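## Task

Place the AAA battery inside the chest, in the middle row's left-hand drawer (sides judged while facing the drawer fronts). Every other object must stay on the table. Drawers can slide fully out since nothing stops them. Dropping the battery from just above the drawer rim is allowed. Close all drawers at the end. The chest may move a few centimetres or rotate a little but must stay upright. Nothing may depend on the robot holding it in place at the finish.

## Robot and tools

Robot: two six-joint arms, left_arm and right_arm, each with a two-finger parallel gripper and a wrist fisheye camera (cam_left_wrist, cam_right_wrist, both 616x616). The arm names do not mean image sides.

World frame (used in results): origin on the table surface midway between the arms, +x pointing out over the table, +z up, left_arm on the +y side. Positions are in metres, orientations as quaternions wxyz, plus linear (m/s) and angular (rad/s) velocities. Reported hand positions can be somewhat wrong, more so at long reach.

Gripper axes: fingers point along the gripper's +z; they open and close along its y. The reported position is the spot between the pads when closed. Closed fingertips extend about 33 mm past it, open ones about 9 mm; closing pushes the tips roughly 24 mm farther out, so keep clearance above surfaces.

The row (shared by execute_actions and move): exactly 18 numbers, each in [-1, 1], always giving both arms. Order: left_arm dx, dy, dz, rx, ry, rz, left_gripper position, force_limit, speed, then the same nine for right_arm and right_gripper. The first six per arm are an offset, not a pose: they are expressed in that gripper's own axes and counted from its pose in the most recent result that reported it (before any such result in a scene, or in the second or later call inside one reply, from where the robot stands when the action begins). A value of 1.0 equals 0.6 m for dx/dy/dz or 180 degrees for rotation; rx, ry, rz form a single rotation vector. Zero offsets are not a pause: they drive the hand back to that reference pose. To hold an arm still, give it the offset back to its desired pose in the first call of a reply and zeros afterwards.

The three gripper numbers are absolute settings, not offsets. position: +1 fully open (140 mm), pads touch near -0.8, -1 closes until blocked. force_limit: about 14 N at -1, 60 N at 0, 107 N at +1 (for parts up to 40 mm wide). speed: gap change of about 30 mm/s at -1, 140 at 0, 250 at +1. A 0 is a real command, so repeat an idle gripper's previous three values. Stalled fingers stay put until position changes by 0.01 or more, or the object yields. For a harder grip, raise force_limit and switch position between -1 and -0.98.

execute_actions: argument actions is a list holding one item or none, plus optional pictures (boolean). Empty list: just returns the state. {"rows": [...], "steps": n}: up to 15 rows, n from 1 to 15 (default 15), each step 1/30 s; row k is used on step k and the final row repeats. Each row is measured from the same reference pose, not from the previous row. {"steps": n} without rows: a wait of up to 300 steps counted from the last result, reply time included.

move: target is one 18-number row as above; speed is the top path speed in m/s, 0.002 to 0.5 (default 0.25), turning capped at twice that in rad/s. Both hands travel in straight lines that finish together, taking 0.5 to 10 s; longer moves are cut off at 10 s. Rotations take the shorter way. Paths ignore obstacles and the other arm, and hands may lag, drift or overshoot speed, especially with a nearly straight arm. Gripper numbers are applied at the start. The result adds a move: line with the ending (done, off_target, moving, held, fault), any limits (paced = clipped target, held = steps blocked, after which the arm can jump fast), and each hand's distance from its target.

wait: seconds from 0 to 10; nothing new is sent. zoom_image: camera name and region [x0, y0, x1, y1] in image pixels, origin top-left, at most 504 by 504. finished_scene: scene number (1 or 2); ends and grades it irreversibly, then gives the next task.

Control limits: each step the commanded pose is clipped to within 70 mm and 16 degrees of the measured pose; inverse kinematics favours position over orientation. After an action, an arm only continues to its last clipped pose, so check the result and send the remainder. Only results with a Hand target line show where each controller is heading. A pose unreachable line means a clearance check altered or blocked a command; HELD flags those steps. The simulation keeps running while you think.

Gripping: close with position -1 and confirm object_status 2. Status: 0 moving, 1 blocked while opening, 2 blocked while closing, 3 reached target or pads met (a thin item may still be held). position_measured runs from 3 (open) to 230 (pads touching), non-linearly.

Avoid: arms touching or pushing each other, knocking anything off the table, drops, slams and hard presses. Arms are stiff; aiming even slightly past a firm contact can trip a fault. A joint torque over its limit (waist and shoulder 306, elbow 144, wrist joints 40.5 N m, held weight included) or an external force of 144 N freezes that arm for 10 s. Holding loads heats motors; a MOTOR HOT warning precedes an over-temperature brake stop. Held parts may occasionally get a short tug, so grip firmly.

Each tool is called after "Emit:" by a JSON object that holds its "name" and its "arguments", one argument or row to a line.

## Session

Emit:
{"name": "execute_actions", "arguments": {
  "actions": []
}}

Scene clock: 0.00 s of 7200.00 s.
left_arm: end_effector_position=(+0.8827, +0.8745, +0.2040) position_measured=3 object_status=3 end_effector_quat_wxyz=(-0.011, +0.993, -0.111, +0.034) end_effector_velocity=(-0.001, +0.001, -0.000) end_effector_angular_velocity=(-0.000, +0.001, +0.001) | right_arm: end_effector_position=(+0.0263, +0.3004, +0.3591) position_measured=3 object_status=3 end_effector_quat_wxyz=(+0.458, +0.233, +0.802, -0.306) end_effector_velocity=(+0.000, +0.000, -0.001) end_effector_angular_velocity=(-0.000, +0.000, +0.000)
Joint positions: left_arm=[ 0.442  0.751  0.946 -0.008  1.374  2.101] | right_arm=[ 1.723  0.83   0.886 -0.782  2.356  0.404]
Joint velocities: left_arm=[ 0.001 -0.     0.001 -0.     0.    -0.   ] | right_arm=[-0.     0.001 -0.     0.    -0.    -0.   ]
Hand target (left_arm): +0.883, +0.875, +0.204; -0.011, +0.993, -0.111, +0.034
Hand target (right_arm): +0.026, +0.300, +0.359; +0.458, +0.233, +0.802, -0.306
camera_calibration (this result's frames):
cam_left_wrist: T_world_to_cam=[[-0.304046, -0.950478, -0.0644065, 1.11686], [-0.904302, 0.266687, 0.333341, 0.50545], [-0.299657, 0.159594, -0.940604, 0.507273], [0, 0, 0, 1]] pos_world=[0.948663, 0.845796, 0.380589]
cam_right_wrist: T_world_to_cam=[[0.542518, 0.705812, -0.455526, -0.0594364], [0.320282, 0.327512, 0.888907, -0.427396], [0.776591, -0.628144, -0.0483779, 0.376208], [0, 0, 0, 1]] pos_world=[-0.123028, 0.418241, 0.37104]

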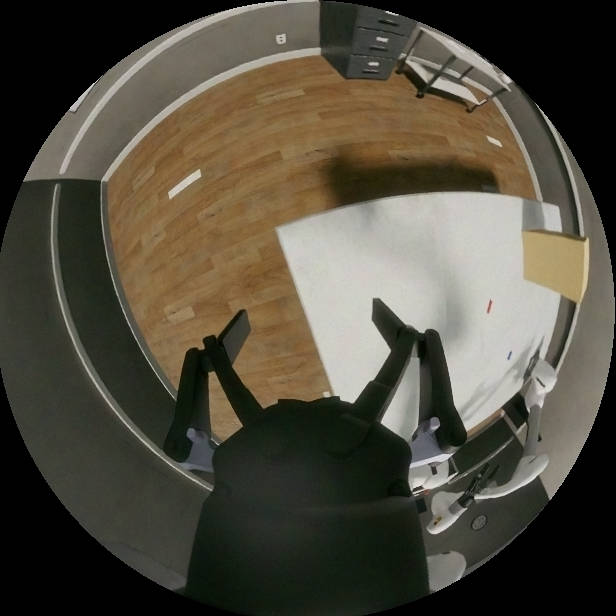

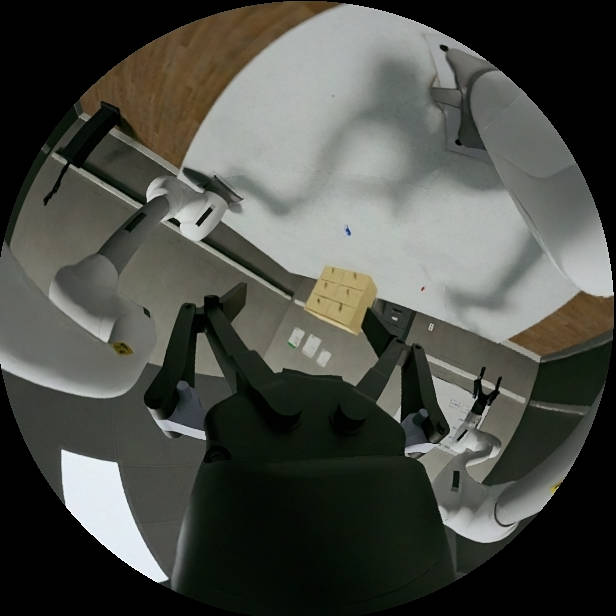

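Emit:
{"name": "move", "arguments": {
  "target": [0,0,0,0,0,0,1,0,0,-0.29,-0.22,0.927,0.107,0.349,0.861,1,0,0]
}}

Emit:
{"name": "move", "arguments": {
  "target": [-0.33,1,-0.21,0,0,0,1,0,0,0,0,0,0,0,0,1,0,0],
  "speed": 0.35
}}

Scene clock: 16.47 s of 7200.00 s.
left_arm: end_effector_position=(+0.8827, +0.8745, +0.2040) position_measured=3 object_status=3 end_effector_quat_wxyz=(-0.011, +0.993, -0.111, +0.034) end_effector_velocity=(+0.000, +0.000, +0.000) end_effector_angular_velocity=(+0.000, -0.000, +0.000) | right_arm: end_effector_position=(+0.3510, -0.2005, +0.3298) position_measured=3 object_status=3 end_effector_quat_wxyz=(+0.003, +0.923, +0.003, +0.384) end_effector_velocity=(-0.000, +0.000, +0.000) end_effector_angular_velocity=(+0.001, -0.001, +0.001)
Joint positions: left_arm=[ 0.442  0.751  0.946 -0.008  1.374  2.101] | right_arm=[ 1.038 -0.408  2.264 -0.812  0.979  2.94 ]
Joint velocities: left_arm=[ 0.     0.    -0.001  0.     0.    -0.   ] | right_arm=[ 0.001 -0.    -0.    -0.     0.     0.   ]
Hand target (left_arm): +0.883, +0.875, +0.204; -0.011, +0.993, -0.111, +0.034
Hand target (right_arm): +0.351, -0.201, +0.330; +0.003, +0.923, +0.003, +0.384
Off the commanded pose (left_arm): 0.000 m, 0 deg.
Off the commanded pose (right_arm): 0.001 m, 0 deg.
After step 90, 7.23 s passed at rest.
move: done
camera_calibration (this result's frames):
cam_left_wrist: T_world_to_cam=[[-0.304046, -0.950478, -0.0644065, 1.11686], [-0.904302, 0.266687, 0.333341, 0.50545], [-0.299656, 0.159594, -0.940604, 0.507273], [0, 0, 0, 1]] pos_world=[0.948663, 0.845796, 0.380589]
cam_right_wrist: T_world_to_cam=[[0.153405, -0.97604, 0.154316, -0.29711], [-0.911156, -0.200154, -0.360185, 0.397047], [0.382442, -0.0853517, -0.920029, 0.342586], [0, 0, 0, 1]] pos_world=[0.276331, -0.18128, 0.504049]

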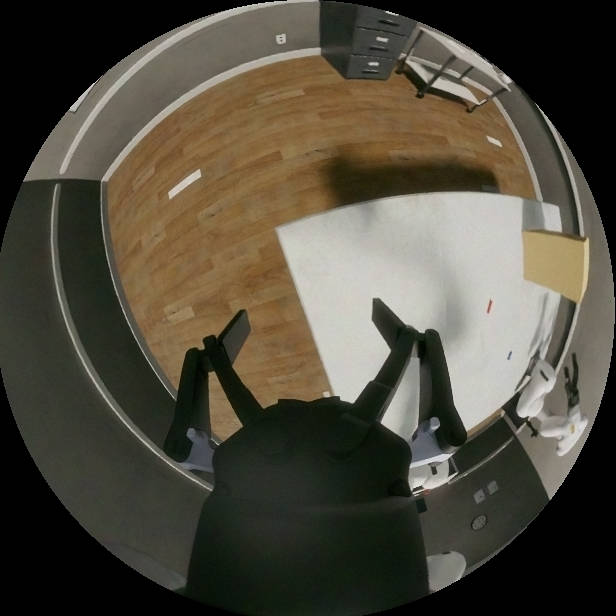

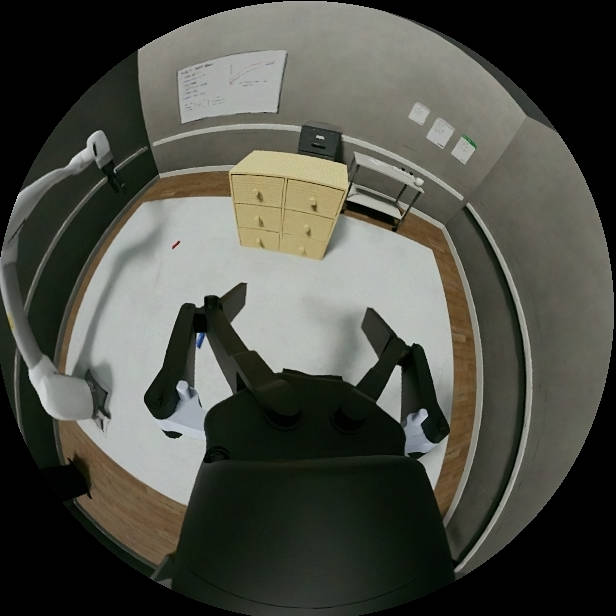

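Scene clock: 18.73 s of 7200.00 s.
left_arm: end_effector_position=(+0.5498, +0.3316, +0.3002) position_measured=3 object_status=3 end_effector_quat_wxyz=(-0.010, +0.993, -0.111, +0.035) end_effector_velocity=(+0.002, +0.000, +0.002) end_effector_angular_velocity=(-0.002, -0.004, +0.002) | right_arm: end_effector_position=(+0.3510, -0.2005, +0.3298) position_measured=3 object_status=3 end_effector_quat_wxyz=(+0.003, +0.923, +0.003, +0.384) end_effector_velocity=(+0.000, -0.000, -0.000) end_effector_angular_velocity=(-0.001, +0.000, -0.001)
Joint positions: left_arm=[-0.27   0.135  1.68   0.042  1.267  1.377] | right_arm=[ 1.038 -0.408  2.264 -0.812  0.979  2.94 ]
Joint velocities: left_arm=[ 0.002 -0.    -0.004 -0.    -0.    -0.   ] | right_arm=[-0.  0.  0. -0.  0.  0.]
Hand target (left_arm): +0.550, +0.331, +0.300; -0.010, +0.993, -0.111, +0.035
Hand target (right_arm): +0.351, -0.200, +0.330; +0.003, +0.923, +0.003, +0.384
Off the commanded pose (left_arm): 0.001 m, 0 deg.
Off the commanded pose (right_arm): 0.000 m, 0 deg.
move: done
camera_calibration (this result's frames):
cam_left_wrist: T_world_to_cam=[[-0.30402, -0.950526, -0.063806, 0.505601], [-0.904568, 0.267011, 0.332359, 0.317484], [-0.298879, 0.158761, -0.940992, 0.584632], [0, 0, 0, 1]] pos_world=[0.615633, 0.302999, 0.476876]
cam_right_wrist: T_world_to_cam=[[0.153402, -0.97604, 0.154319, -0.297112], [-0.911156, -0.200153, -0.360186, 0.397045], [0.382443, -0.085355, -0.920028, 0.34258], [0, 0, 0, 1]] pos_world=[0.27633, -0.181282, 0.504044]

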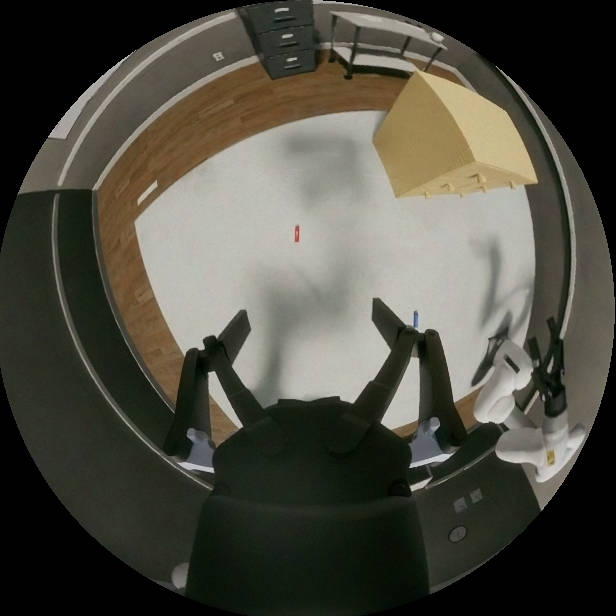

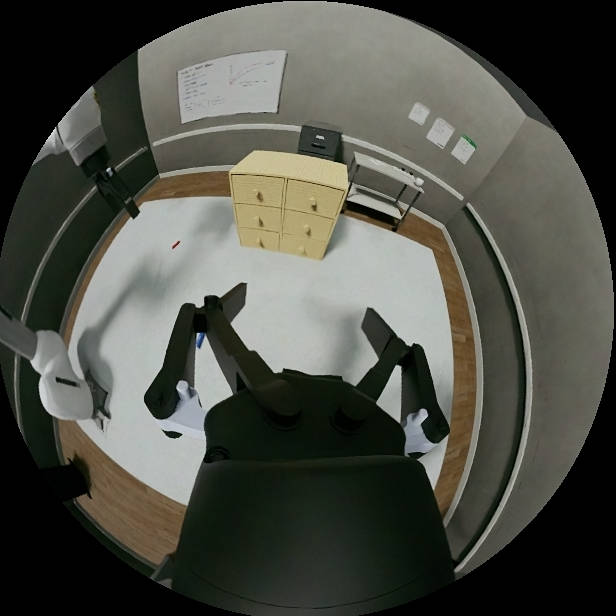

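Emit:
{"name": "zoom_image", "arguments": {
  "camera": "cam_left_wrist",
  "region": [260, 200, 460, 360]
}}

Emit:
{"name": "zoom_image", "arguments": {
  "camera": "cam_right_wrist",
  "region": [160, 140, 360, 280]
}}

Region (260, 200, 460, 360) of cam_left_wrist's 616x616 image, scaled by 2.520, with more detail than that image has; it fills the top 403 rows of this view, and the rest is white.

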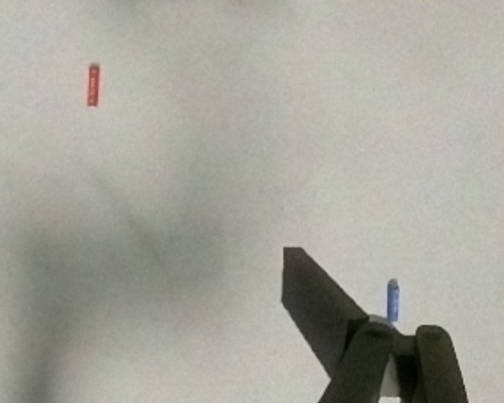

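Region (160, 140, 360, 280) of cam_right_wrist's 616x616 image, scaled by 2.520, with more detail than that image has; it fills the top 353 rows of this view, and the rest is white.

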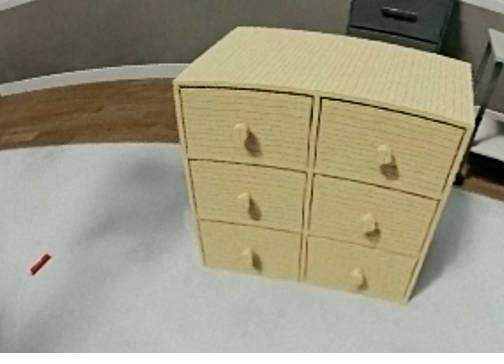

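Emit:
{"name": "move", "arguments": {
  "target": [0.155,-0.044,0.346,0,0,0.04,0,0,0,0.173,-0.276,0.449,0,0,0,-0.16,0,0]
}}

Scene clock: 29.03 s of 7200.00 s.
left_arm: end_effector_position=(+0.6609, +0.3391, +0.0999) position_measured=129 object_status=3 end_effector_quat_wxyz=(-0.012, +0.984, -0.174, +0.034) end_effector_velocity=(-0.000, -0.000, -0.001) end_effector_angular_velocity=(+0.001, +0.002, -0.000) | right_arm: end_effector_position=(+0.6146, -0.0349, +0.2117) position_measured=149 object_status=3 end_effector_quat_wxyz=(+0.003, +0.923, +0.003, +0.384) end_effector_velocity=(+0.001, +0.000, +0.001) end_effector_angular_velocity=(+0.000, -0.001, -0.000)
Joint positions: left_arm=[-0.2    0.415  1.697  0.043  0.967  1.56 ] | right_arm=[ 0.803  0.19   1.98  -1.033  0.62   3.107]
Joint velocities: left_arm=[-0.     0.001 -0.     0.     0.001  0.   ] | right_arm=[-0.     0.001 -0.001 -0.     0.     0.   ]
Hand target (left_arm): +0.661, +0.339, +0.100; -0.012, +0.984, -0.174, +0.034
Hand target (right_arm): +0.615, -0.035, +0.212; +0.003, +0.923, +0.003, +0.384
Off the commanded pose (left_arm): 0.000 m, 0 deg.
Off the commanded pose (right_arm): 0.000 m, 0 deg.
After step 90, 5.60 s passed at rest.
move: done
camera_calibration (this result's frames):
cam_left_wrist: T_world_to_cam=[[-0.420922, -0.904277, -0.0714702, 0.59609], [-0.863588, 0.375378, 0.336611, 0.418264], [-0.277561, 0.203408, -0.938928, 0.398748], [0, 0, 0, 1]] pos_world=[0.722792, 0.300915, 0.276206]
cam_right_wrist: T_world_to_cam=[[0.153799, -0.975912, 0.154731, -0.158008], [-0.910993, -0.200693, -0.360298, 0.627788], [0.382672, -0.0855457, -0.919915, 0.147038], [0, 0, 0, 1]] pos_world=[0.539944, -0.0156306, 0.385901]

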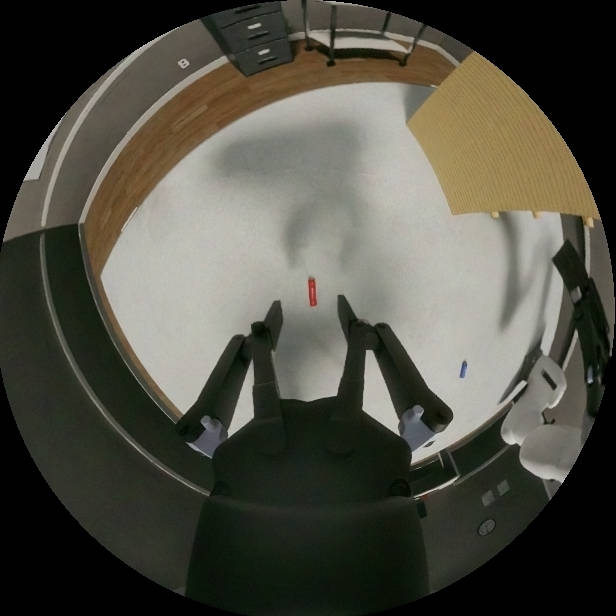

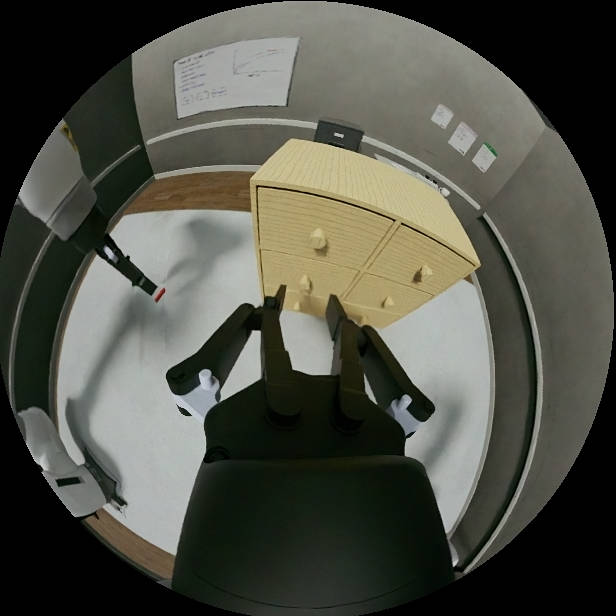

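Emit:
{"name": "zoom_image", "arguments": {
  "camera": "cam_left_wrist",
  "region": [280, 260, 500, 400]
}}

Region (280, 260, 500, 400) of cam_left_wrist's 616x616 image, scaled by 2.291, with more detail than that image has; it fills the top 321 rows of this view, and the rest is white.

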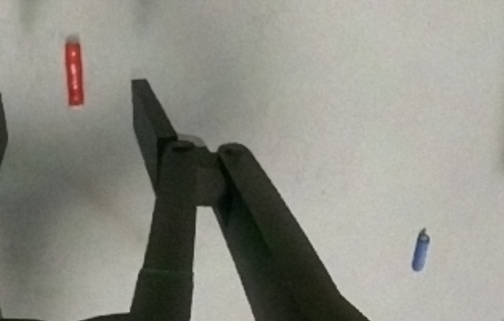

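Emit:
{"name": "zoom_image", "arguments": {
  "camera": "cam_left_wrist",
  "region": [435, 345, 495, 395]
}}

Emit:
{"name": "zoom_image", "arguments": {
  "camera": "cam_left_wrist",
  "region": [285, 265, 345, 315]
}}

Region (435, 345, 495, 395) of cam_left_wrist's 616x616 image, scaled by 8.400, with more detail than that image has.

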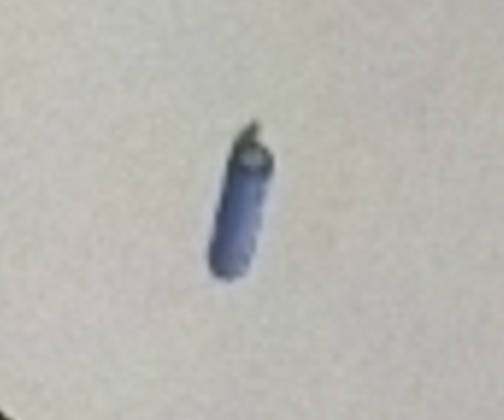

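Region (285, 265, 345, 315) of cam_left_wrist's 616x616 image, scaled by 8.400, with more detail than that image has.

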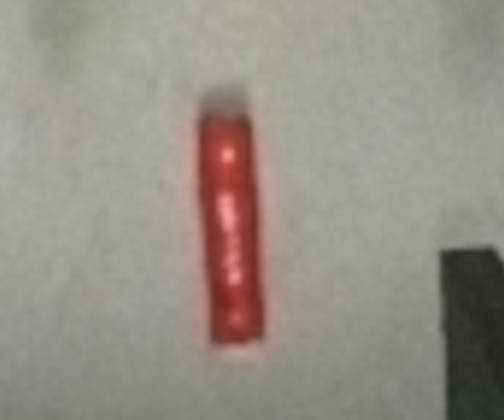

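Emit:
{"name": "move", "arguments": {
  "target": [-0.007,0.005,0.108,0,0,0,0,0,0,0,0,0.102,0,0,0,-0.16,0,0],
  "speed": 0.08
}}

Emit:
{"name": "zoom_image", "arguments": {
  "camera": "cam_right_wrist",
  "region": [230, 200, 390, 340]
}}

Emit:
{"name": "zoom_image", "arguments": {
  "camera": "cam_left_wrist",
  "region": [230, 240, 390, 380]
}}

Scene clock: 42.53 s of 7200.00 s.
left_arm: end_effector_position=(+0.6605, +0.3384, +0.0348) position_measured=129 object_status=3 end_effector_quat_wxyz=(-0.012, +0.984, -0.174, +0.034) end_effector_velocity=(-0.000, -0.000, -0.000) end_effector_angular_velocity=(+0.000, +0.000, -0.001) | right_arm: end_effector_position=(+0.6580, -0.0350, +0.1684) position_measured=149 object_status=3 end_effector_quat_wxyz=(+0.003, +0.923, +0.003, +0.384) end_effector_velocity=(+0.000, +0.000, +0.001) end_effector_angular_velocity=(+0.000, -0.001, -0.000)
Joint positions: left_arm=[-0.201  0.475  1.744  0.047  0.861  1.554] | right_arm=[ 0.753  0.277  1.961 -1.125  0.552  3.181]
Joint velocities: left_arm=[-0.001  0.     0.    -0.    -0.     0.   ] | right_arm=[ 0.    -0.001 -0.001 -0.     0.001 -0.   ]
Hand target (left_arm): +0.661, +0.338, +0.035; -0.012, +0.984, -0.174, +0.034
Hand target (right_arm): +0.658, -0.035, +0.168; +0.003, +0.923, +0.003, +0.384
Off the commanded pose (left_arm): 0.000 m, 0 deg.
Off the commanded pose (right_arm): 0.000 m, 0 deg.
After step 90, 9.40 s passed at rest.
move: done
camera_calibration (this result's frames):
cam_left_wrist: T_world_to_cam=[[-0.421064, -0.904215, -0.0714084, 0.590752], [-0.863516, 0.375528, 0.336629, 0.440011], [-0.277569, 0.203405, -0.938926, 0.337699], [0, 0, 0, 1]] pos_world=[0.722436, 0.300241, 0.211139]
cam_right_wrist: T_world_to_cam=[[0.153865, -0.975891, 0.154797, -0.158228], [-0.910963, -0.200783, -0.360322, 0.651687], [0.382716, -0.0855732, -0.919894, 0.0906199], [0, 0, 0, 1]] pos_world=[0.583327, -0.0158109, 0.342671]

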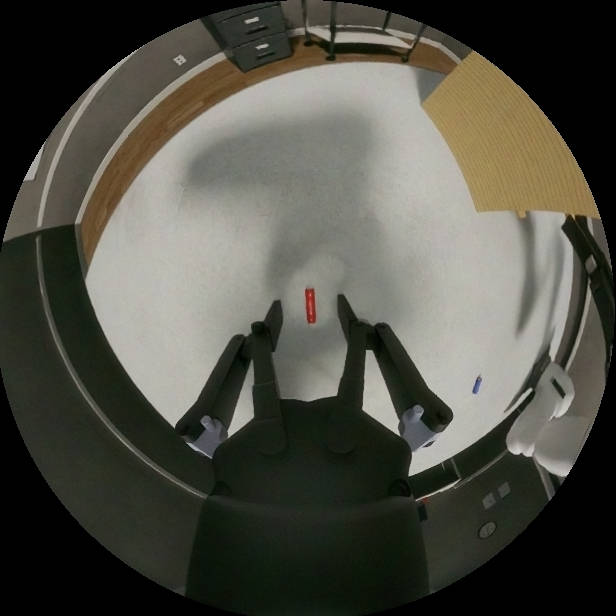

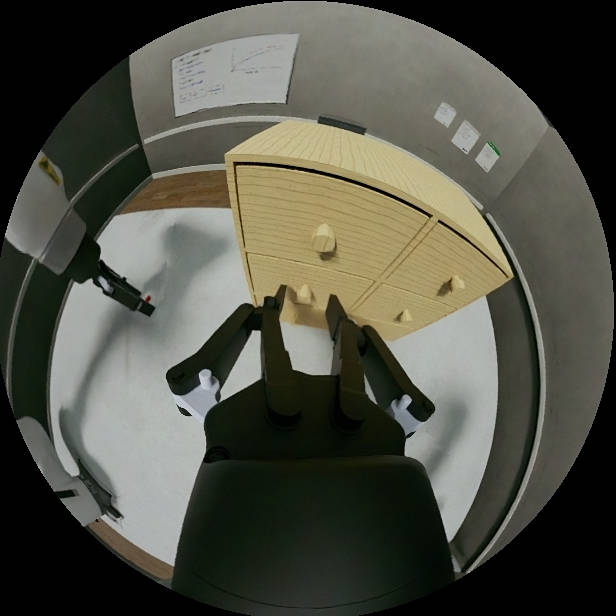

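Region (230, 200, 390, 340) of cam_right_wrist's 616x616 image, scaled by 3.150, with more detail than that image has; it fills the top 441 rows of this view, and the rest is white.

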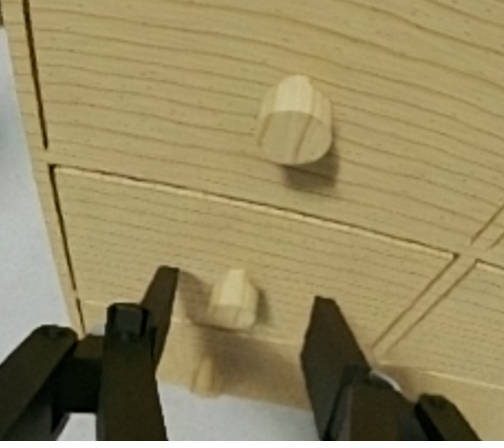

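Region (230, 240, 390, 380) of cam_left_wrist's 616x616 image, scaled by 3.150, with more detail than that image has; it fills the top 441 rows of this view, and the rest is white.

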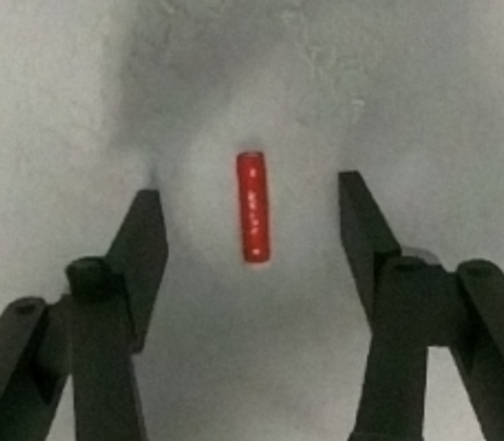

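Emit:
{"name": "execute_actions", "arguments": {
  "actions": [
    {"rows":[[0,0,0,0,0,0,-1,0,0,0,0,0,0,0,0,-1,0,-0.5]],"steps":15}
  ],
  "pictures": false
}}

Emit:
{"name": "wait", "arguments": {
  "seconds": 0.4
}}

Emit:
{"name": "zoom_image", "arguments": {
  "camera": "cam_right_wrist",
  "region": [230, 200, 390, 340]
}}

Scene clock: 44.87 s of 7200.00 s.
left_arm: end_effector_position=(+0.6608, +0.3382, +0.0352) position_measured=220 object_status=0 end_effector_quat_wxyz=(-0.012, +0.984, -0.174, +0.034) end_effector_velocity=(-0.000, -0.002, -0.000) end_effector_angular_velocity=(+0.000, +0.001, -0.002) | right_arm: end_effector_position=(+0.6580, -0.0349, +0.1684) position_measured=210 object_status=0 end_effector_quat_wxyz=(+0.003, +0.923, +0.004, +0.384) end_effector_velocity=(+0.000, -0.000, +0.001) end_effector_angular_velocity=(-0.001, -0.001, -0.001)
Joint positions: left_arm=[-0.201  0.474  1.744  0.047  0.86   1.554] | right_arm=[ 0.753  0.277  1.961 -1.125  0.552  3.181]
Joint velocities: left_arm=[-0.002  0.001 -0.001  0.     0.    -0.   ] | right_arm=[ 0.001 -0.001 -0.001 -0.     0.003  0.   ]
Hand target (left_arm): +0.661, +0.338, +0.035; -0.012, +0.984, -0.174, +0.034
Hand target (right_arm): +0.658, -0.035, +0.168; +0.003, +0.923, +0.003, +0.384
Off the commanded pose (left_arm): 0.000 m, 0 deg.
Off the commanded pose (right_arm): 0.000 m, 0 deg.
Steps of this call (steps 1 to 55: nothing new was sent; steps 56 to 70: all 15 steps of this action). Readings (end_effector_position | what the end effector reports):
56: left_arm (+0.6605, +0.3384, +0.0348) | right_arm (+0.6580, -0.0350, +0.1684) | left_arm position_measured=129 object_status=0 | right_arm position_measured=149 object_status=0
57: left_arm (+0.6605, +0.3384, +0.0348) | right_arm (+0.6580, -0.0350, +0.1684) | left_arm position_measured=131 object_status=0 | right_arm position_measured=151 object_status=0
59: left_arm (+0.6605, +0.3384, +0.0349) | right_arm (+0.6580, -0.0350, +0.1684) | left_arm position_measured=146 object_status=0 | right_arm position_measured=160 object_status=0
63: left_arm (+0.6608, +0.3383, +0.0352) | right_arm (+0.6580, -0.0350, +0.1684) | left_arm position_measured=176 object_status=0 | right_arm position_measured=178 object_status=0
70: the state above

Scene clock: 45.27 s of 7200.00 s.
left_arm: end_effector_position=(+0.6605, +0.3383, +0.0349) position_measured=220 object_status=2 end_effector_quat_wxyz=(-0.012, +0.984, -0.174, +0.034) end_effector_velocity=(-0.000, +0.000, -0.000) end_effector_angular_velocity=(+0.000, +0.000, +0.000) | right_arm: end_effector_position=(+0.6580, -0.0350, +0.1684) position_measured=212 object_status=2 end_effector_quat_wxyz=(+0.003, +0.923, +0.003, +0.384) end_effector_velocity=(+0.000, +0.000, +0.001) end_effector_angular_velocity=(+0.000, -0.001, -0.000)
Joint positions: left_arm=[-0.201  0.475  1.744  0.047  0.86   1.554] | right_arm=[ 0.753  0.277  1.961 -1.125  0.552  3.181]
Joint velocities: left_arm=[ 0.  0.  0. -0. -0.  0.] | right_arm=[ 0.    -0.    -0.001  0.     0.    -0.   ]
Hand target (left_arm): +0.661, +0.338, +0.035; -0.012, +0.984, -0.174, +0.034
Hand target (right_arm): +0.658, -0.035, +0.168; +0.003, +0.923, +0.003, +0.384
Off the commanded pose (left_arm): 0.000 m, 0 deg.
Off the commanded pose (right_arm): 0.000 m, 0 deg.
Steps of this call (steps 1 to 12: nothing new was sent). Readings (end_effector_position | what the end effector reports):
1: left_arm (+0.6607, +0.3382, +0.0351) | right_arm (+0.6580, -0.0349, +0.1684) | left_arm position_measured=220 object_status=0 | right_arm position_measured=212 object_status=0
2: left_arm (+0.6607, +0.3382, +0.0351) | right_arm (+0.6580, -0.0350, +0.1684) | left_arm position_measured=220 object_status=0 | right_arm position_measured=212 object_status=0
4: left_arm (+0.6606, +0.3383, +0.0350) | right_arm (+0.6580, -0.0350, +0.1684) | left_arm position_measured=220 object_status=2 | right_arm position_measured=212 object_status=0
8: left_arm (+0.6606, +0.3383, +0.0349) | right_arm (+0.6580, -0.0350, +0.1684) | left_arm position_measured=220 object_status=2 | right_arm position_measured=212 object_status=2
12: the state above
camera_calibration (this result's frames):
cam_left_wrist: T_world_to_cam=[[-0.421151, -0.904176, -0.0713903, 0.590692], [-0.863511, 0.37564, 0.336516, 0.44001], [-0.277453, 0.203371, -0.938968, 0.337705], [0, 0, 0, 1]] pos_world=[0.722422, 0.300125, 0.211193]
cam_right_wrist: T_world_to_cam=[[0.153881, -0.975888, 0.154804, -0.158236], [-0.910955, -0.200801, -0.360332, 0.651687], [0.382728, -0.0855711, -0.919889, 0.0906106], [0, 0, 0, 1]] pos_world=[0.583328, -0.0158078, 0.342671]

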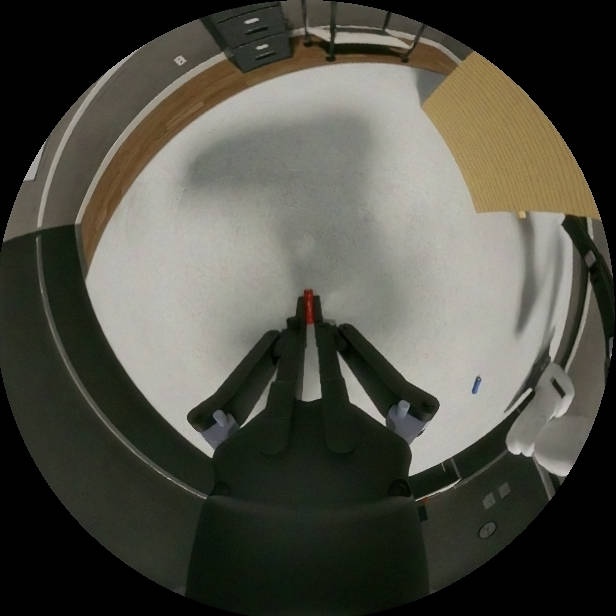

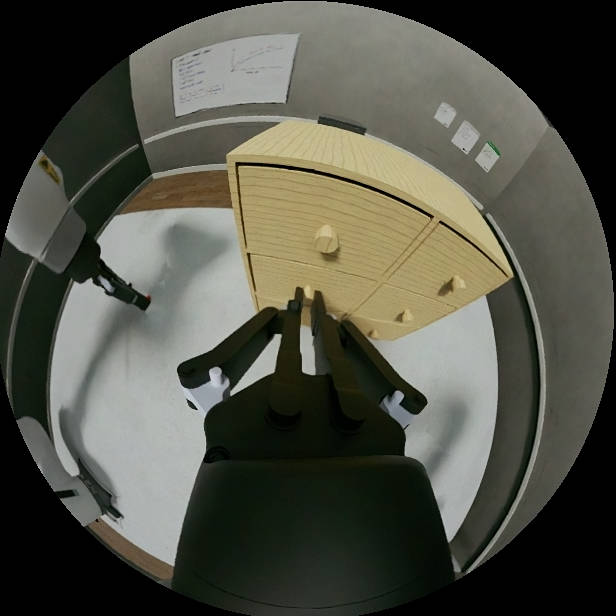

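Region (230, 200, 390, 340) of cam_right_wrist's 616x616 image, scaled by 3.150, with more detail than that image has; it fills the top 441 rows of this view, and the rest is white.

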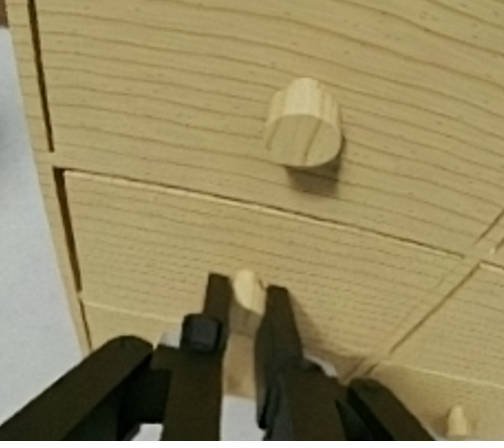

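Emit:
{"name": "move", "arguments": {
  "target": [0,0,-0.4,0,0,0,-1,0,0,-0.13,0,-0.13,0,0,0,-1,0,-0.5],
  "speed": 0.12
}}

Scene clock: 49.67 s of 7200.00 s.
left_arm: end_effector_position=(+0.6434, +0.3357, +0.2745) position_measured=220 object_status=2 end_effector_quat_wxyz=(-0.013, +0.984, -0.173, +0.034) end_effector_velocity=(+0.001, -0.000, +0.000) end_effector_angular_velocity=(-0.000, -0.001, -0.000) | right_arm: end_effector_position=(+0.5477, -0.0352, +0.1683) position_measured=212 object_status=2 end_effector_quat_wxyz=(+0.003, +0.923, +0.003, +0.384) end_effector_velocity=(-0.000, +0.001, +0.000) end_effector_angular_velocity=(-0.000, -0.000, +0.001)
Joint positions: left_arm=[-0.213  0.282  1.545  0.038  1.252  1.56 ] | right_arm=[ 0.891  0.175  2.096 -1.149  0.635  3.315]
Joint velocities: left_arm=[ 0.     0.001 -0.001  0.    -0.     0.   ] | right_arm=[ 0.001  0.    -0.001 -0.     0.    -0.   ]
Hand target (left_arm): +0.643, +0.336, +0.274; -0.013, +0.984, -0.173, +0.034
Hand target (right_arm): +0.548, -0.035, +0.168; +0.003, +0.923, +0.003, +0.384
Off the commanded pose (left_arm): 0.000 m, 0 deg.
Off the commanded pose (right_arm): 0.000 m, 0 deg.
move: done
camera_calibration (this result's frames):
cam_left_wrist: T_world_to_cam=[[-0.420671, -0.904387, -0.0715566, 0.597988], [-0.86374, 0.375142, 0.336485, 0.345883], [-0.277469, 0.203356, -0.938966, 0.558443], [0, 0, 0, 1]] pos_world=[0.70526, 0.297495, 0.450764]
cam_right_wrist: T_world_to_cam=[[0.153969, -0.975925, 0.154478, -0.141429], [-0.910945, -0.200761, -0.360382, 0.551105], [0.382719, -0.0852329, -0.919925, 0.132692], [0, 0, 0, 1]] pos_world=[0.473018, -0.0160739, 0.342522]

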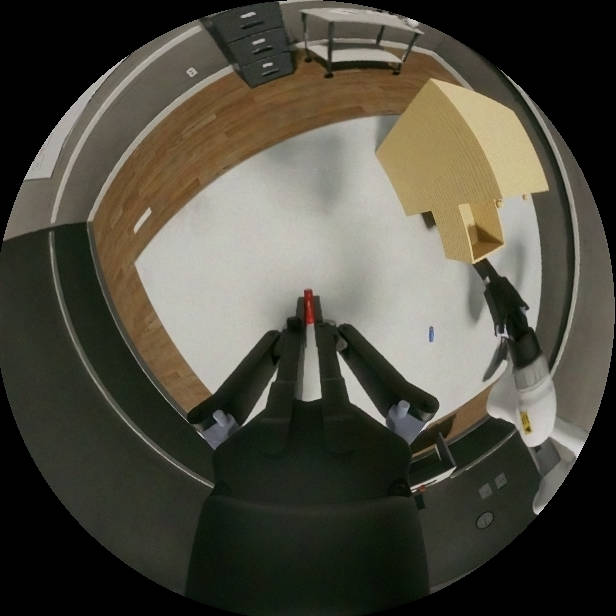

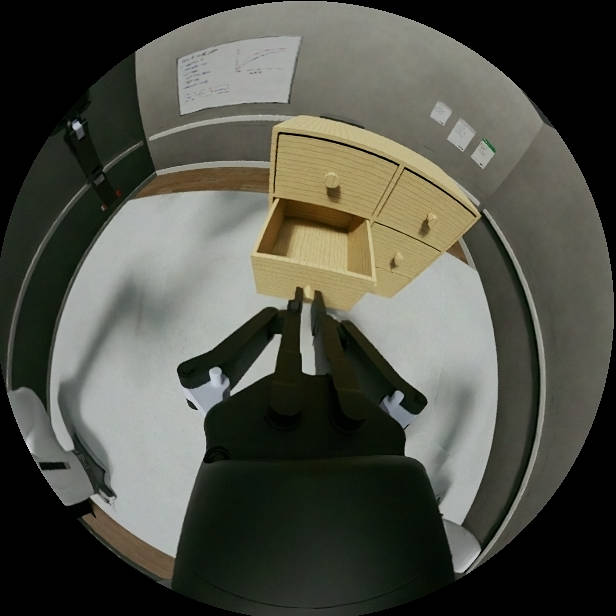

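Emit:
{"name": "execute_actions", "arguments": {
  "actions": [
    {"rows":[[0,0,0,0,0,0,-1,0,0,0,0,0,0,0,0,-0.16,0,0]],"steps":12}
  ],
  "pictures": false
}}

Emit:
{"name": "move", "arguments": {
  "target": [0,0,0,0,0,0,-1,0,0,0,0.15,-0.3,0,0,0,-0.16,0,0]
}}

Emit:
{"name": "move", "arguments": {
  "target": [-0.083,0.36,-0.062,0.124,-0.016,0.878,-1,0,0,0,0.35,-0.1,0,0,0,-0.16,0,0],
  "speed": 0.3
}}

Scene clock: 56.33 s of 7200.00 s.
left_arm: end_effector_position=(+0.6434, +0.3357, +0.2744) position_measured=220 object_status=2 end_effector_quat_wxyz=(-0.013, +0.984, -0.173, +0.034) end_effector_velocity=(-0.000, +0.000, +0.000) end_effector_angular_velocity=(-0.000, +0.000, +0.000) | right_arm: end_effector_position=(+0.5477, -0.0352, +0.1683) position_measured=149 object_status=0 end_effector_quat_wxyz=(+0.003, +0.923, +0.003, +0.384) end_effector_velocity=(-0.001, -0.000, -0.001) end_effector_angular_velocity=(-0.001, +0.001, +0.001)
Joint positions: left_arm=[-0.213  0.282  1.545  0.038  1.252  1.56 ] | right_arm=[ 0.891  0.175  2.096 -1.148  0.635  3.315]
Joint velocities: left_arm=[ 0. -0. -0. -0.  0. -0.] | right_arm=[ 0.001  0.     0.002  0.    -0.     0.   ]
Hand target (left_arm): +0.643, +0.336, +0.274; -0.013, +0.984, -0.173, +0.034
Hand target (right_arm): +0.548, -0.035, +0.168; +0.003, +0.923, +0.003, +0.384
Off the commanded pose (left_arm): 0.000 m, 0 deg.
Off the commanded pose (right_arm): 0.000 m, 0 deg.
Steps of this call (steps 1 to 90: nothing new was sent; then 3.27 s passed at rest; steps 91 to 102: all 12 steps of this action). Readings (end_effector_position | what the end effector reports):
91: left_arm (+0.6434, +0.3357, +0.2744) | right_arm (+0.5477, -0.0352, +0.1683) | left_arm position_measured=220 object_status=2 | right_arm position_measured=212 object_status=0
92: left_arm (+0.6434, +0.3357, +0.2744) | right_arm (+0.5477, -0.0352, +0.1683) | left_arm position_measured=220 object_status=2 | right_arm position_measured=212 object_status=0
94: left_arm (+0.6434, +0.3357, +0.2744) | right_arm (+0.5477, -0.0352, +0.1683) | left_arm position_measured=220 object_status=2 | right_arm position_measured=195 object_status=0
98: left_arm (+0.6434, +0.3357, +0.2744) | right_arm (+0.5477, -0.0352, +0.1683) | left_arm position_measured=220 object_status=2 | right_arm position_measured=164 object_status=0
102: the state above

Scene clock: 57.77 s of 7200.00 s.
left_arm: end_effector_position=(+0.6434, +0.3357, +0.2745) position_measured=220 object_status=2 end_effector_quat_wxyz=(-0.013, +0.984, -0.173, +0.034) end_effector_velocity=(-0.000, +0.001, -0.000) end_effector_angular_velocity=(+0.000, +0.001, +0.001) | right_arm: end_effector_position=(+0.4204, -0.1249, +0.2960) position_measured=149 object_status=3 end_effector_quat_wxyz=(+0.003, +0.923, +0.003, +0.384) end_effector_velocity=(+0.000, +0.001, +0.001) end_effector_angular_velocity=(+0.001, -0.001, +0.001)
Joint positions: left_arm=[-0.213  0.282  1.545  0.038  1.252  1.56 ] | right_arm=[ 0.99  -0.193  2.189 -0.887  0.854  3.034]
Joint velocities: left_arm=[0.001 0.    0.    0.    0.    0.   ] | right_arm=[ 0.001  0.    -0.002  0.     0.    -0.   ]
Hand target (left_arm): +0.643, +0.336, +0.274; -0.013, +0.984, -0.173, +0.034
Hand target (right_arm): +0.420, -0.125, +0.296; +0.003, +0.923, +0.003, +0.384
Off the commanded pose (left_arm): 0.000 m, 0 deg.
Off the commanded pose (right_arm): 0.000 m, 0 deg.
move: done
camera_calibration (this result's frames):
cam_left_wrist: T_world_to_cam=[[-0.42067, -0.904387, -0.0715585, 0.59799], [-0.863746, 0.375143, 0.336467, 0.3459], [-0.277452, 0.20335, -0.938972, 0.558455], [0, 0, 0, 1]] pos_world=[0.705271, 0.297491, 0.450781]
cam_right_wrist: T_world_to_cam=[[0.153583, -0.975978, 0.154532, -0.228892], [-0.911126, -0.200398, -0.360126, 0.463209], [0.382442, -0.0854891, -0.920016, 0.291423], [0, 0, 0, 1]] pos_world=[0.345743, -0.105654, 0.470299]

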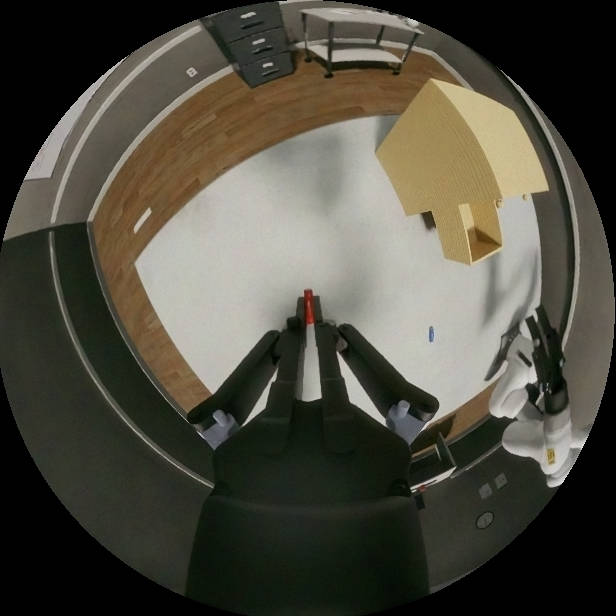

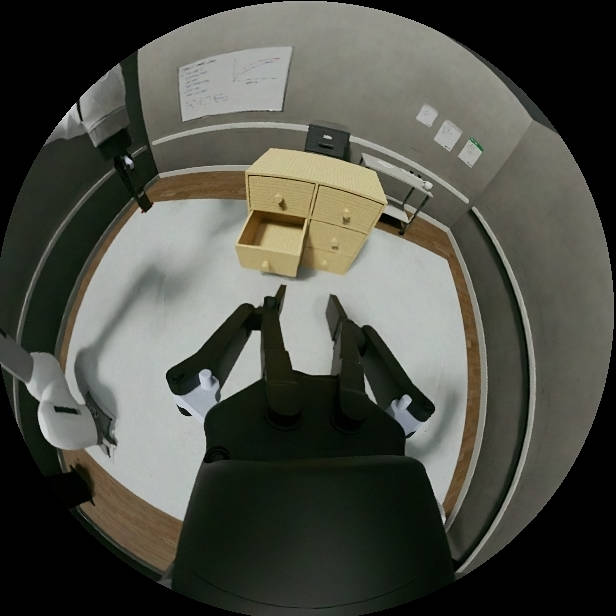

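Scene clock: 62.77 s of 7200.00 s.
left_arm: end_effector_position=(+0.5207, +0.1489, +0.3011) position_measured=220 object_status=2 end_effector_quat_wxyz=(+0.174, -0.004, +0.985, -0.000) end_effector_velocity=(+0.000, +0.000, -0.000) end_effector_angular_velocity=(-0.000, -0.000, -0.000) | right_arm: end_effector_position=(+0.3784, -0.3351, +0.3402) position_measured=149 object_status=3 end_effector_quat_wxyz=(+0.004, +0.923, +0.003, +0.384) end_effector_velocity=(-0.000, +0.000, -0.001) end_effector_angular_velocity=(-0.000, +0.001, +0.001)
Joint positions: left_arm=[-0.619  0.12   1.73   0.275  1.048  3.841] | right_arm=[ 0.56  -0.609  2.335 -0.544  0.781  2.363]
Joint velocities: left_arm=[ 0.    -0.     0.    -0.    -0.001  0.   ] | right_arm=[ 0.     0.     0.001  0.    -0.    -0.001]
Hand target (left_arm): +0.521, +0.149, +0.301; +0.174, -0.004, +0.985, -0.000
Hand target (right_arm): +0.378, -0.335, +0.340; +0.004, +0.923, +0.003, +0.384
Off the commanded pose (left_arm): 0.001 m, 0 deg.
Off the commanded pose (right_arm): 0.000 m, 0 deg.
move: done
camera_calibration (this result's frames):
cam_left_wrist: T_world_to_cam=[[0.0865294, 0.996249, 0.000255556, -0.189376], [0.727896, -0.0633967, 0.682751, -0.566685], [0.680206, -0.058892, -0.730651, 0.0650174], [0, 0, 0, 1]] pos_world=[0.384649, 0.156569, 0.434458]
cam_right_wrist: T_world_to_cam=[[0.153291, -0.975843, 0.155666, -0.434656], [-0.911176, -0.200547, -0.359917, 0.398615], [0.38244, -0.0866669, -0.919907, 0.329709], [0, 0, 0, 1]] pos_world=[0.303743, -0.31564, 0.51443]

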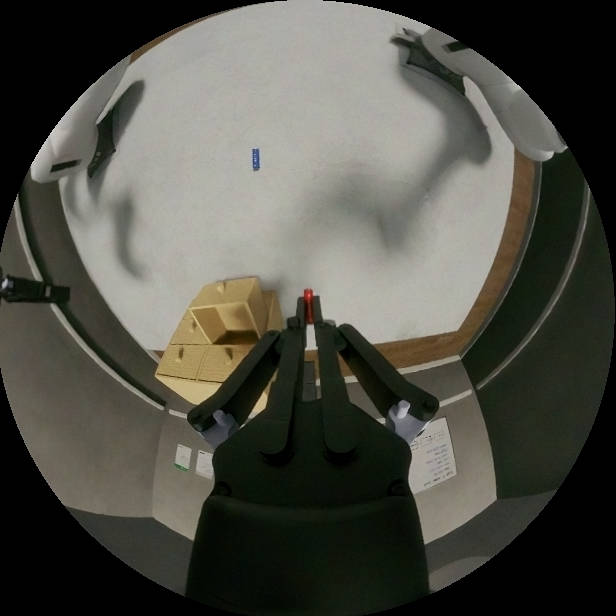

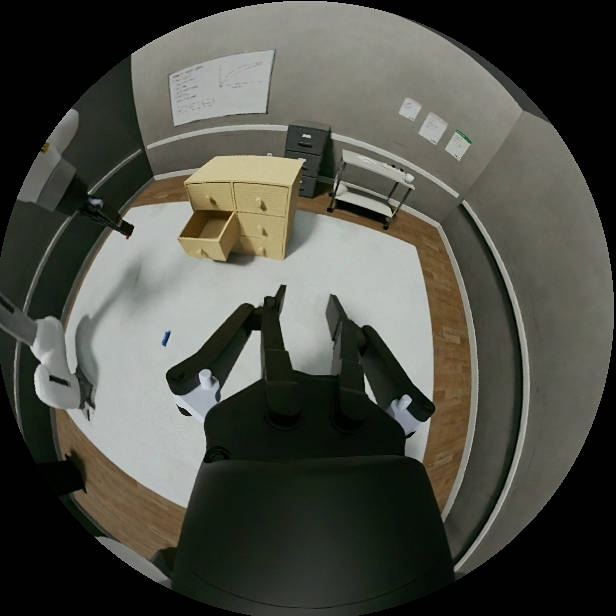

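Emit:
{"name": "move", "arguments": {
  "target": [-0.114,-0.307,0.131,0,0,0,-1,0,0,0,0,0,0,0,0,-0.16,0,0],
  "speed": 0.2
}}

Emit:
{"name": "move", "arguments": {
  "target": [0.006,0,0.04,0,0,0,-1,0,0,0,0,0,0,0,0,-0.16,0,0],
  "speed": 0.06
}}

Scene clock: 67.87 s of 7200.00 s.
left_arm: end_effector_position=(+0.6133, -0.0347, +0.2512) position_measured=220 object_status=2 end_effector_quat_wxyz=(+0.174, -0.004, +0.985, -0.001) end_effector_velocity=(+0.000, -0.000, -0.000) end_effector_angular_velocity=(+0.000, +0.000, +0.000) | right_arm: end_effector_position=(+0.3784, -0.3351, +0.3402) position_measured=149 object_status=3 end_effector_quat_wxyz=(+0.004, +0.923, +0.003, +0.384) end_effector_velocity=(+0.000, +0.000, +0.001) end_effector_angular_velocity=(+0.001, -0.002, +0.000)
Joint positions: left_arm=[-0.706  0.444  1.397  0.294  1.082  3.752] | right_arm=[ 0.56  -0.609  2.335 -0.544  0.781  2.363]
Joint velocities: left_arm=[ 0.     0.001 -0.001 -0.    -0.    -0.   ] | right_arm=[-0.    -0.    -0.001  0.    -0.001  0.   ]
Hand target (left_arm): +0.613, -0.035, +0.251; +0.174, -0.004, +0.985, -0.001
Hand target (right_arm): +0.378, -0.335, +0.340; +0.004, +0.923, +0.003, +0.384
Off the commanded pose (left_arm): 0.000 m, 0 deg.
Off the commanded pose (right_arm): 0.000 m, 0 deg.
After step 90, 0.67 s passed at rest.
move: done
camera_calibration (this result's frames):
cam_left_wrist: T_world_to_cam=[[0.0865455, 0.996248, 0.000096842, -0.0143633], [0.727815, -0.0632927, 0.682847, -0.61165], [0.680291, -0.0590268, -0.730562, -0.0452943], [0, 0, 0, 1]] pos_world=[0.477224, -0.0270771, 0.384574]
cam_right_wrist: T_world_to_cam=[[0.153269, -0.975848, 0.155658, -0.43466], [-0.911175, -0.200524, -0.359931, 0.398627], [0.382451, -0.0866656, -0.919902, 0.32971], [0, 0, 0, 1]] pos_world=[0.303741, -0.315653, 0.514437]

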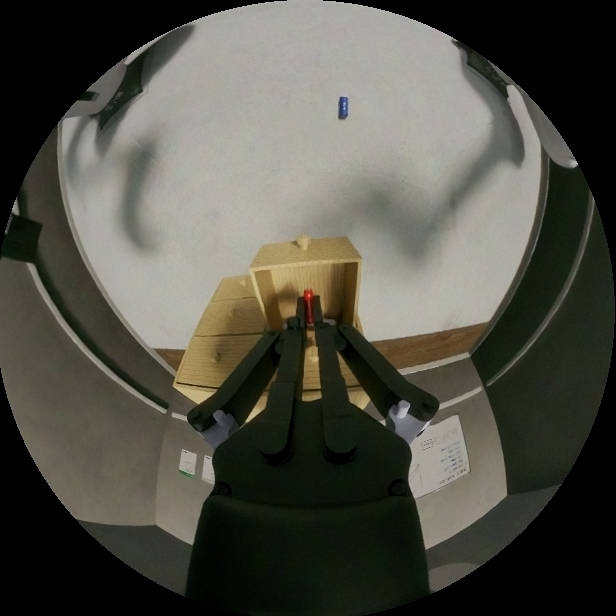

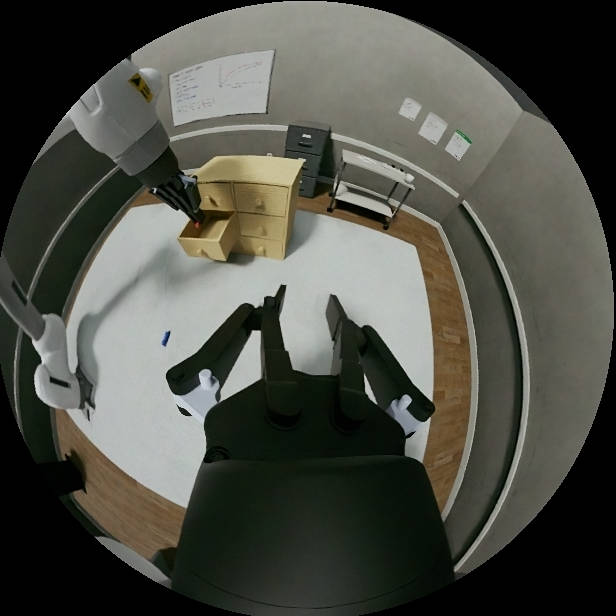

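Scene clock: 68.60 s of 7200.00 s.
left_arm: end_effector_position=(+0.6181, -0.0348, +0.2274) position_measured=220 object_status=2 end_effector_quat_wxyz=(+0.174, -0.004, +0.985, -0.001) end_effector_velocity=(-0.001, -0.002, -0.000) end_effector_angular_velocity=(-0.001, -0.001, -0.003) | right_arm: end_effector_position=(+0.3784, -0.3351, +0.3402) position_measured=149 object_status=3 end_effector_quat_wxyz=(+0.004, +0.923, +0.003, +0.384) end_effector_velocity=(-0.000, -0.000, -0.001) end_effector_angular_velocity=(-0.000, +0.000, -0.000)
Joint positions: left_arm=[-0.702  0.46   1.416  0.299  1.046  3.745] | right_arm=[ 0.56  -0.609  2.335 -0.544  0.781  2.363]
Joint velocities: left_arm=[-0.002  0.    -0.     0.    -0.001  0.   ] | right_arm=[-0.001 -0.001  0.001 -0.    -0.     0.   ]
Hand target (left_arm): +0.618, -0.035, +0.227; +0.174, -0.004, +0.985, -0.001
Hand target (right_arm): +0.378, -0.335, +0.340; +0.004, +0.923, +0.003, +0.384
Off the commanded pose (left_arm): 0.000 m, 0 deg.
Off the commanded pose (right_arm): 0.000 m, 0 deg.
move: done
camera_calibration (this result's frames):
cam_left_wrist: T_world_to_cam=[[0.0866041, 0.996243, 0.000154923, -0.0147645], [0.727818, -0.0633759, 0.682835, -0.598901], [0.680279, -0.0590236, -0.730572, -0.0659866], [0, 0, 0, 1]] pos_world=[0.482059, -0.0271417, 0.360745]
cam_right_wrist: T_world_to_cam=[[0.153269, -0.975848, 0.155658, -0.43466], [-0.911175, -0.200524, -0.359931, 0.398627], [0.382451, -0.0866655, -0.919902, 0.32971], [0, 0, 0, 1]] pos_world=[0.303741, -0.315653, 0.514437]

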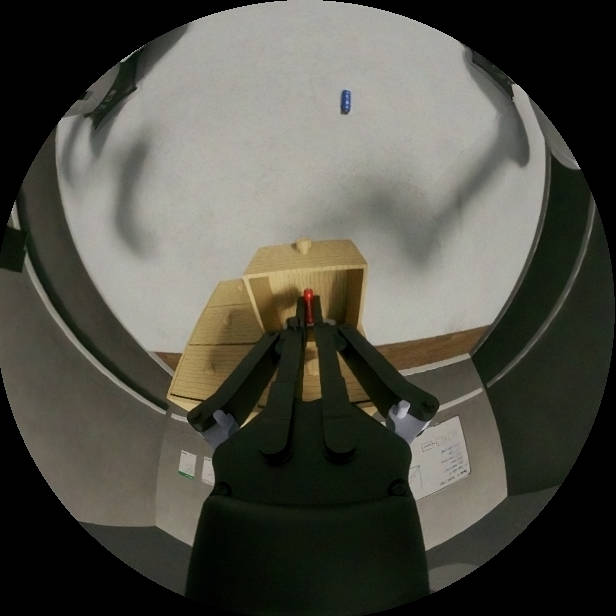

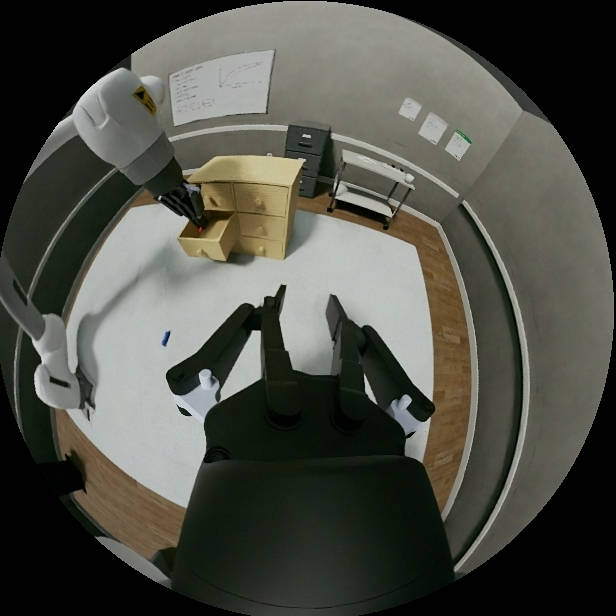

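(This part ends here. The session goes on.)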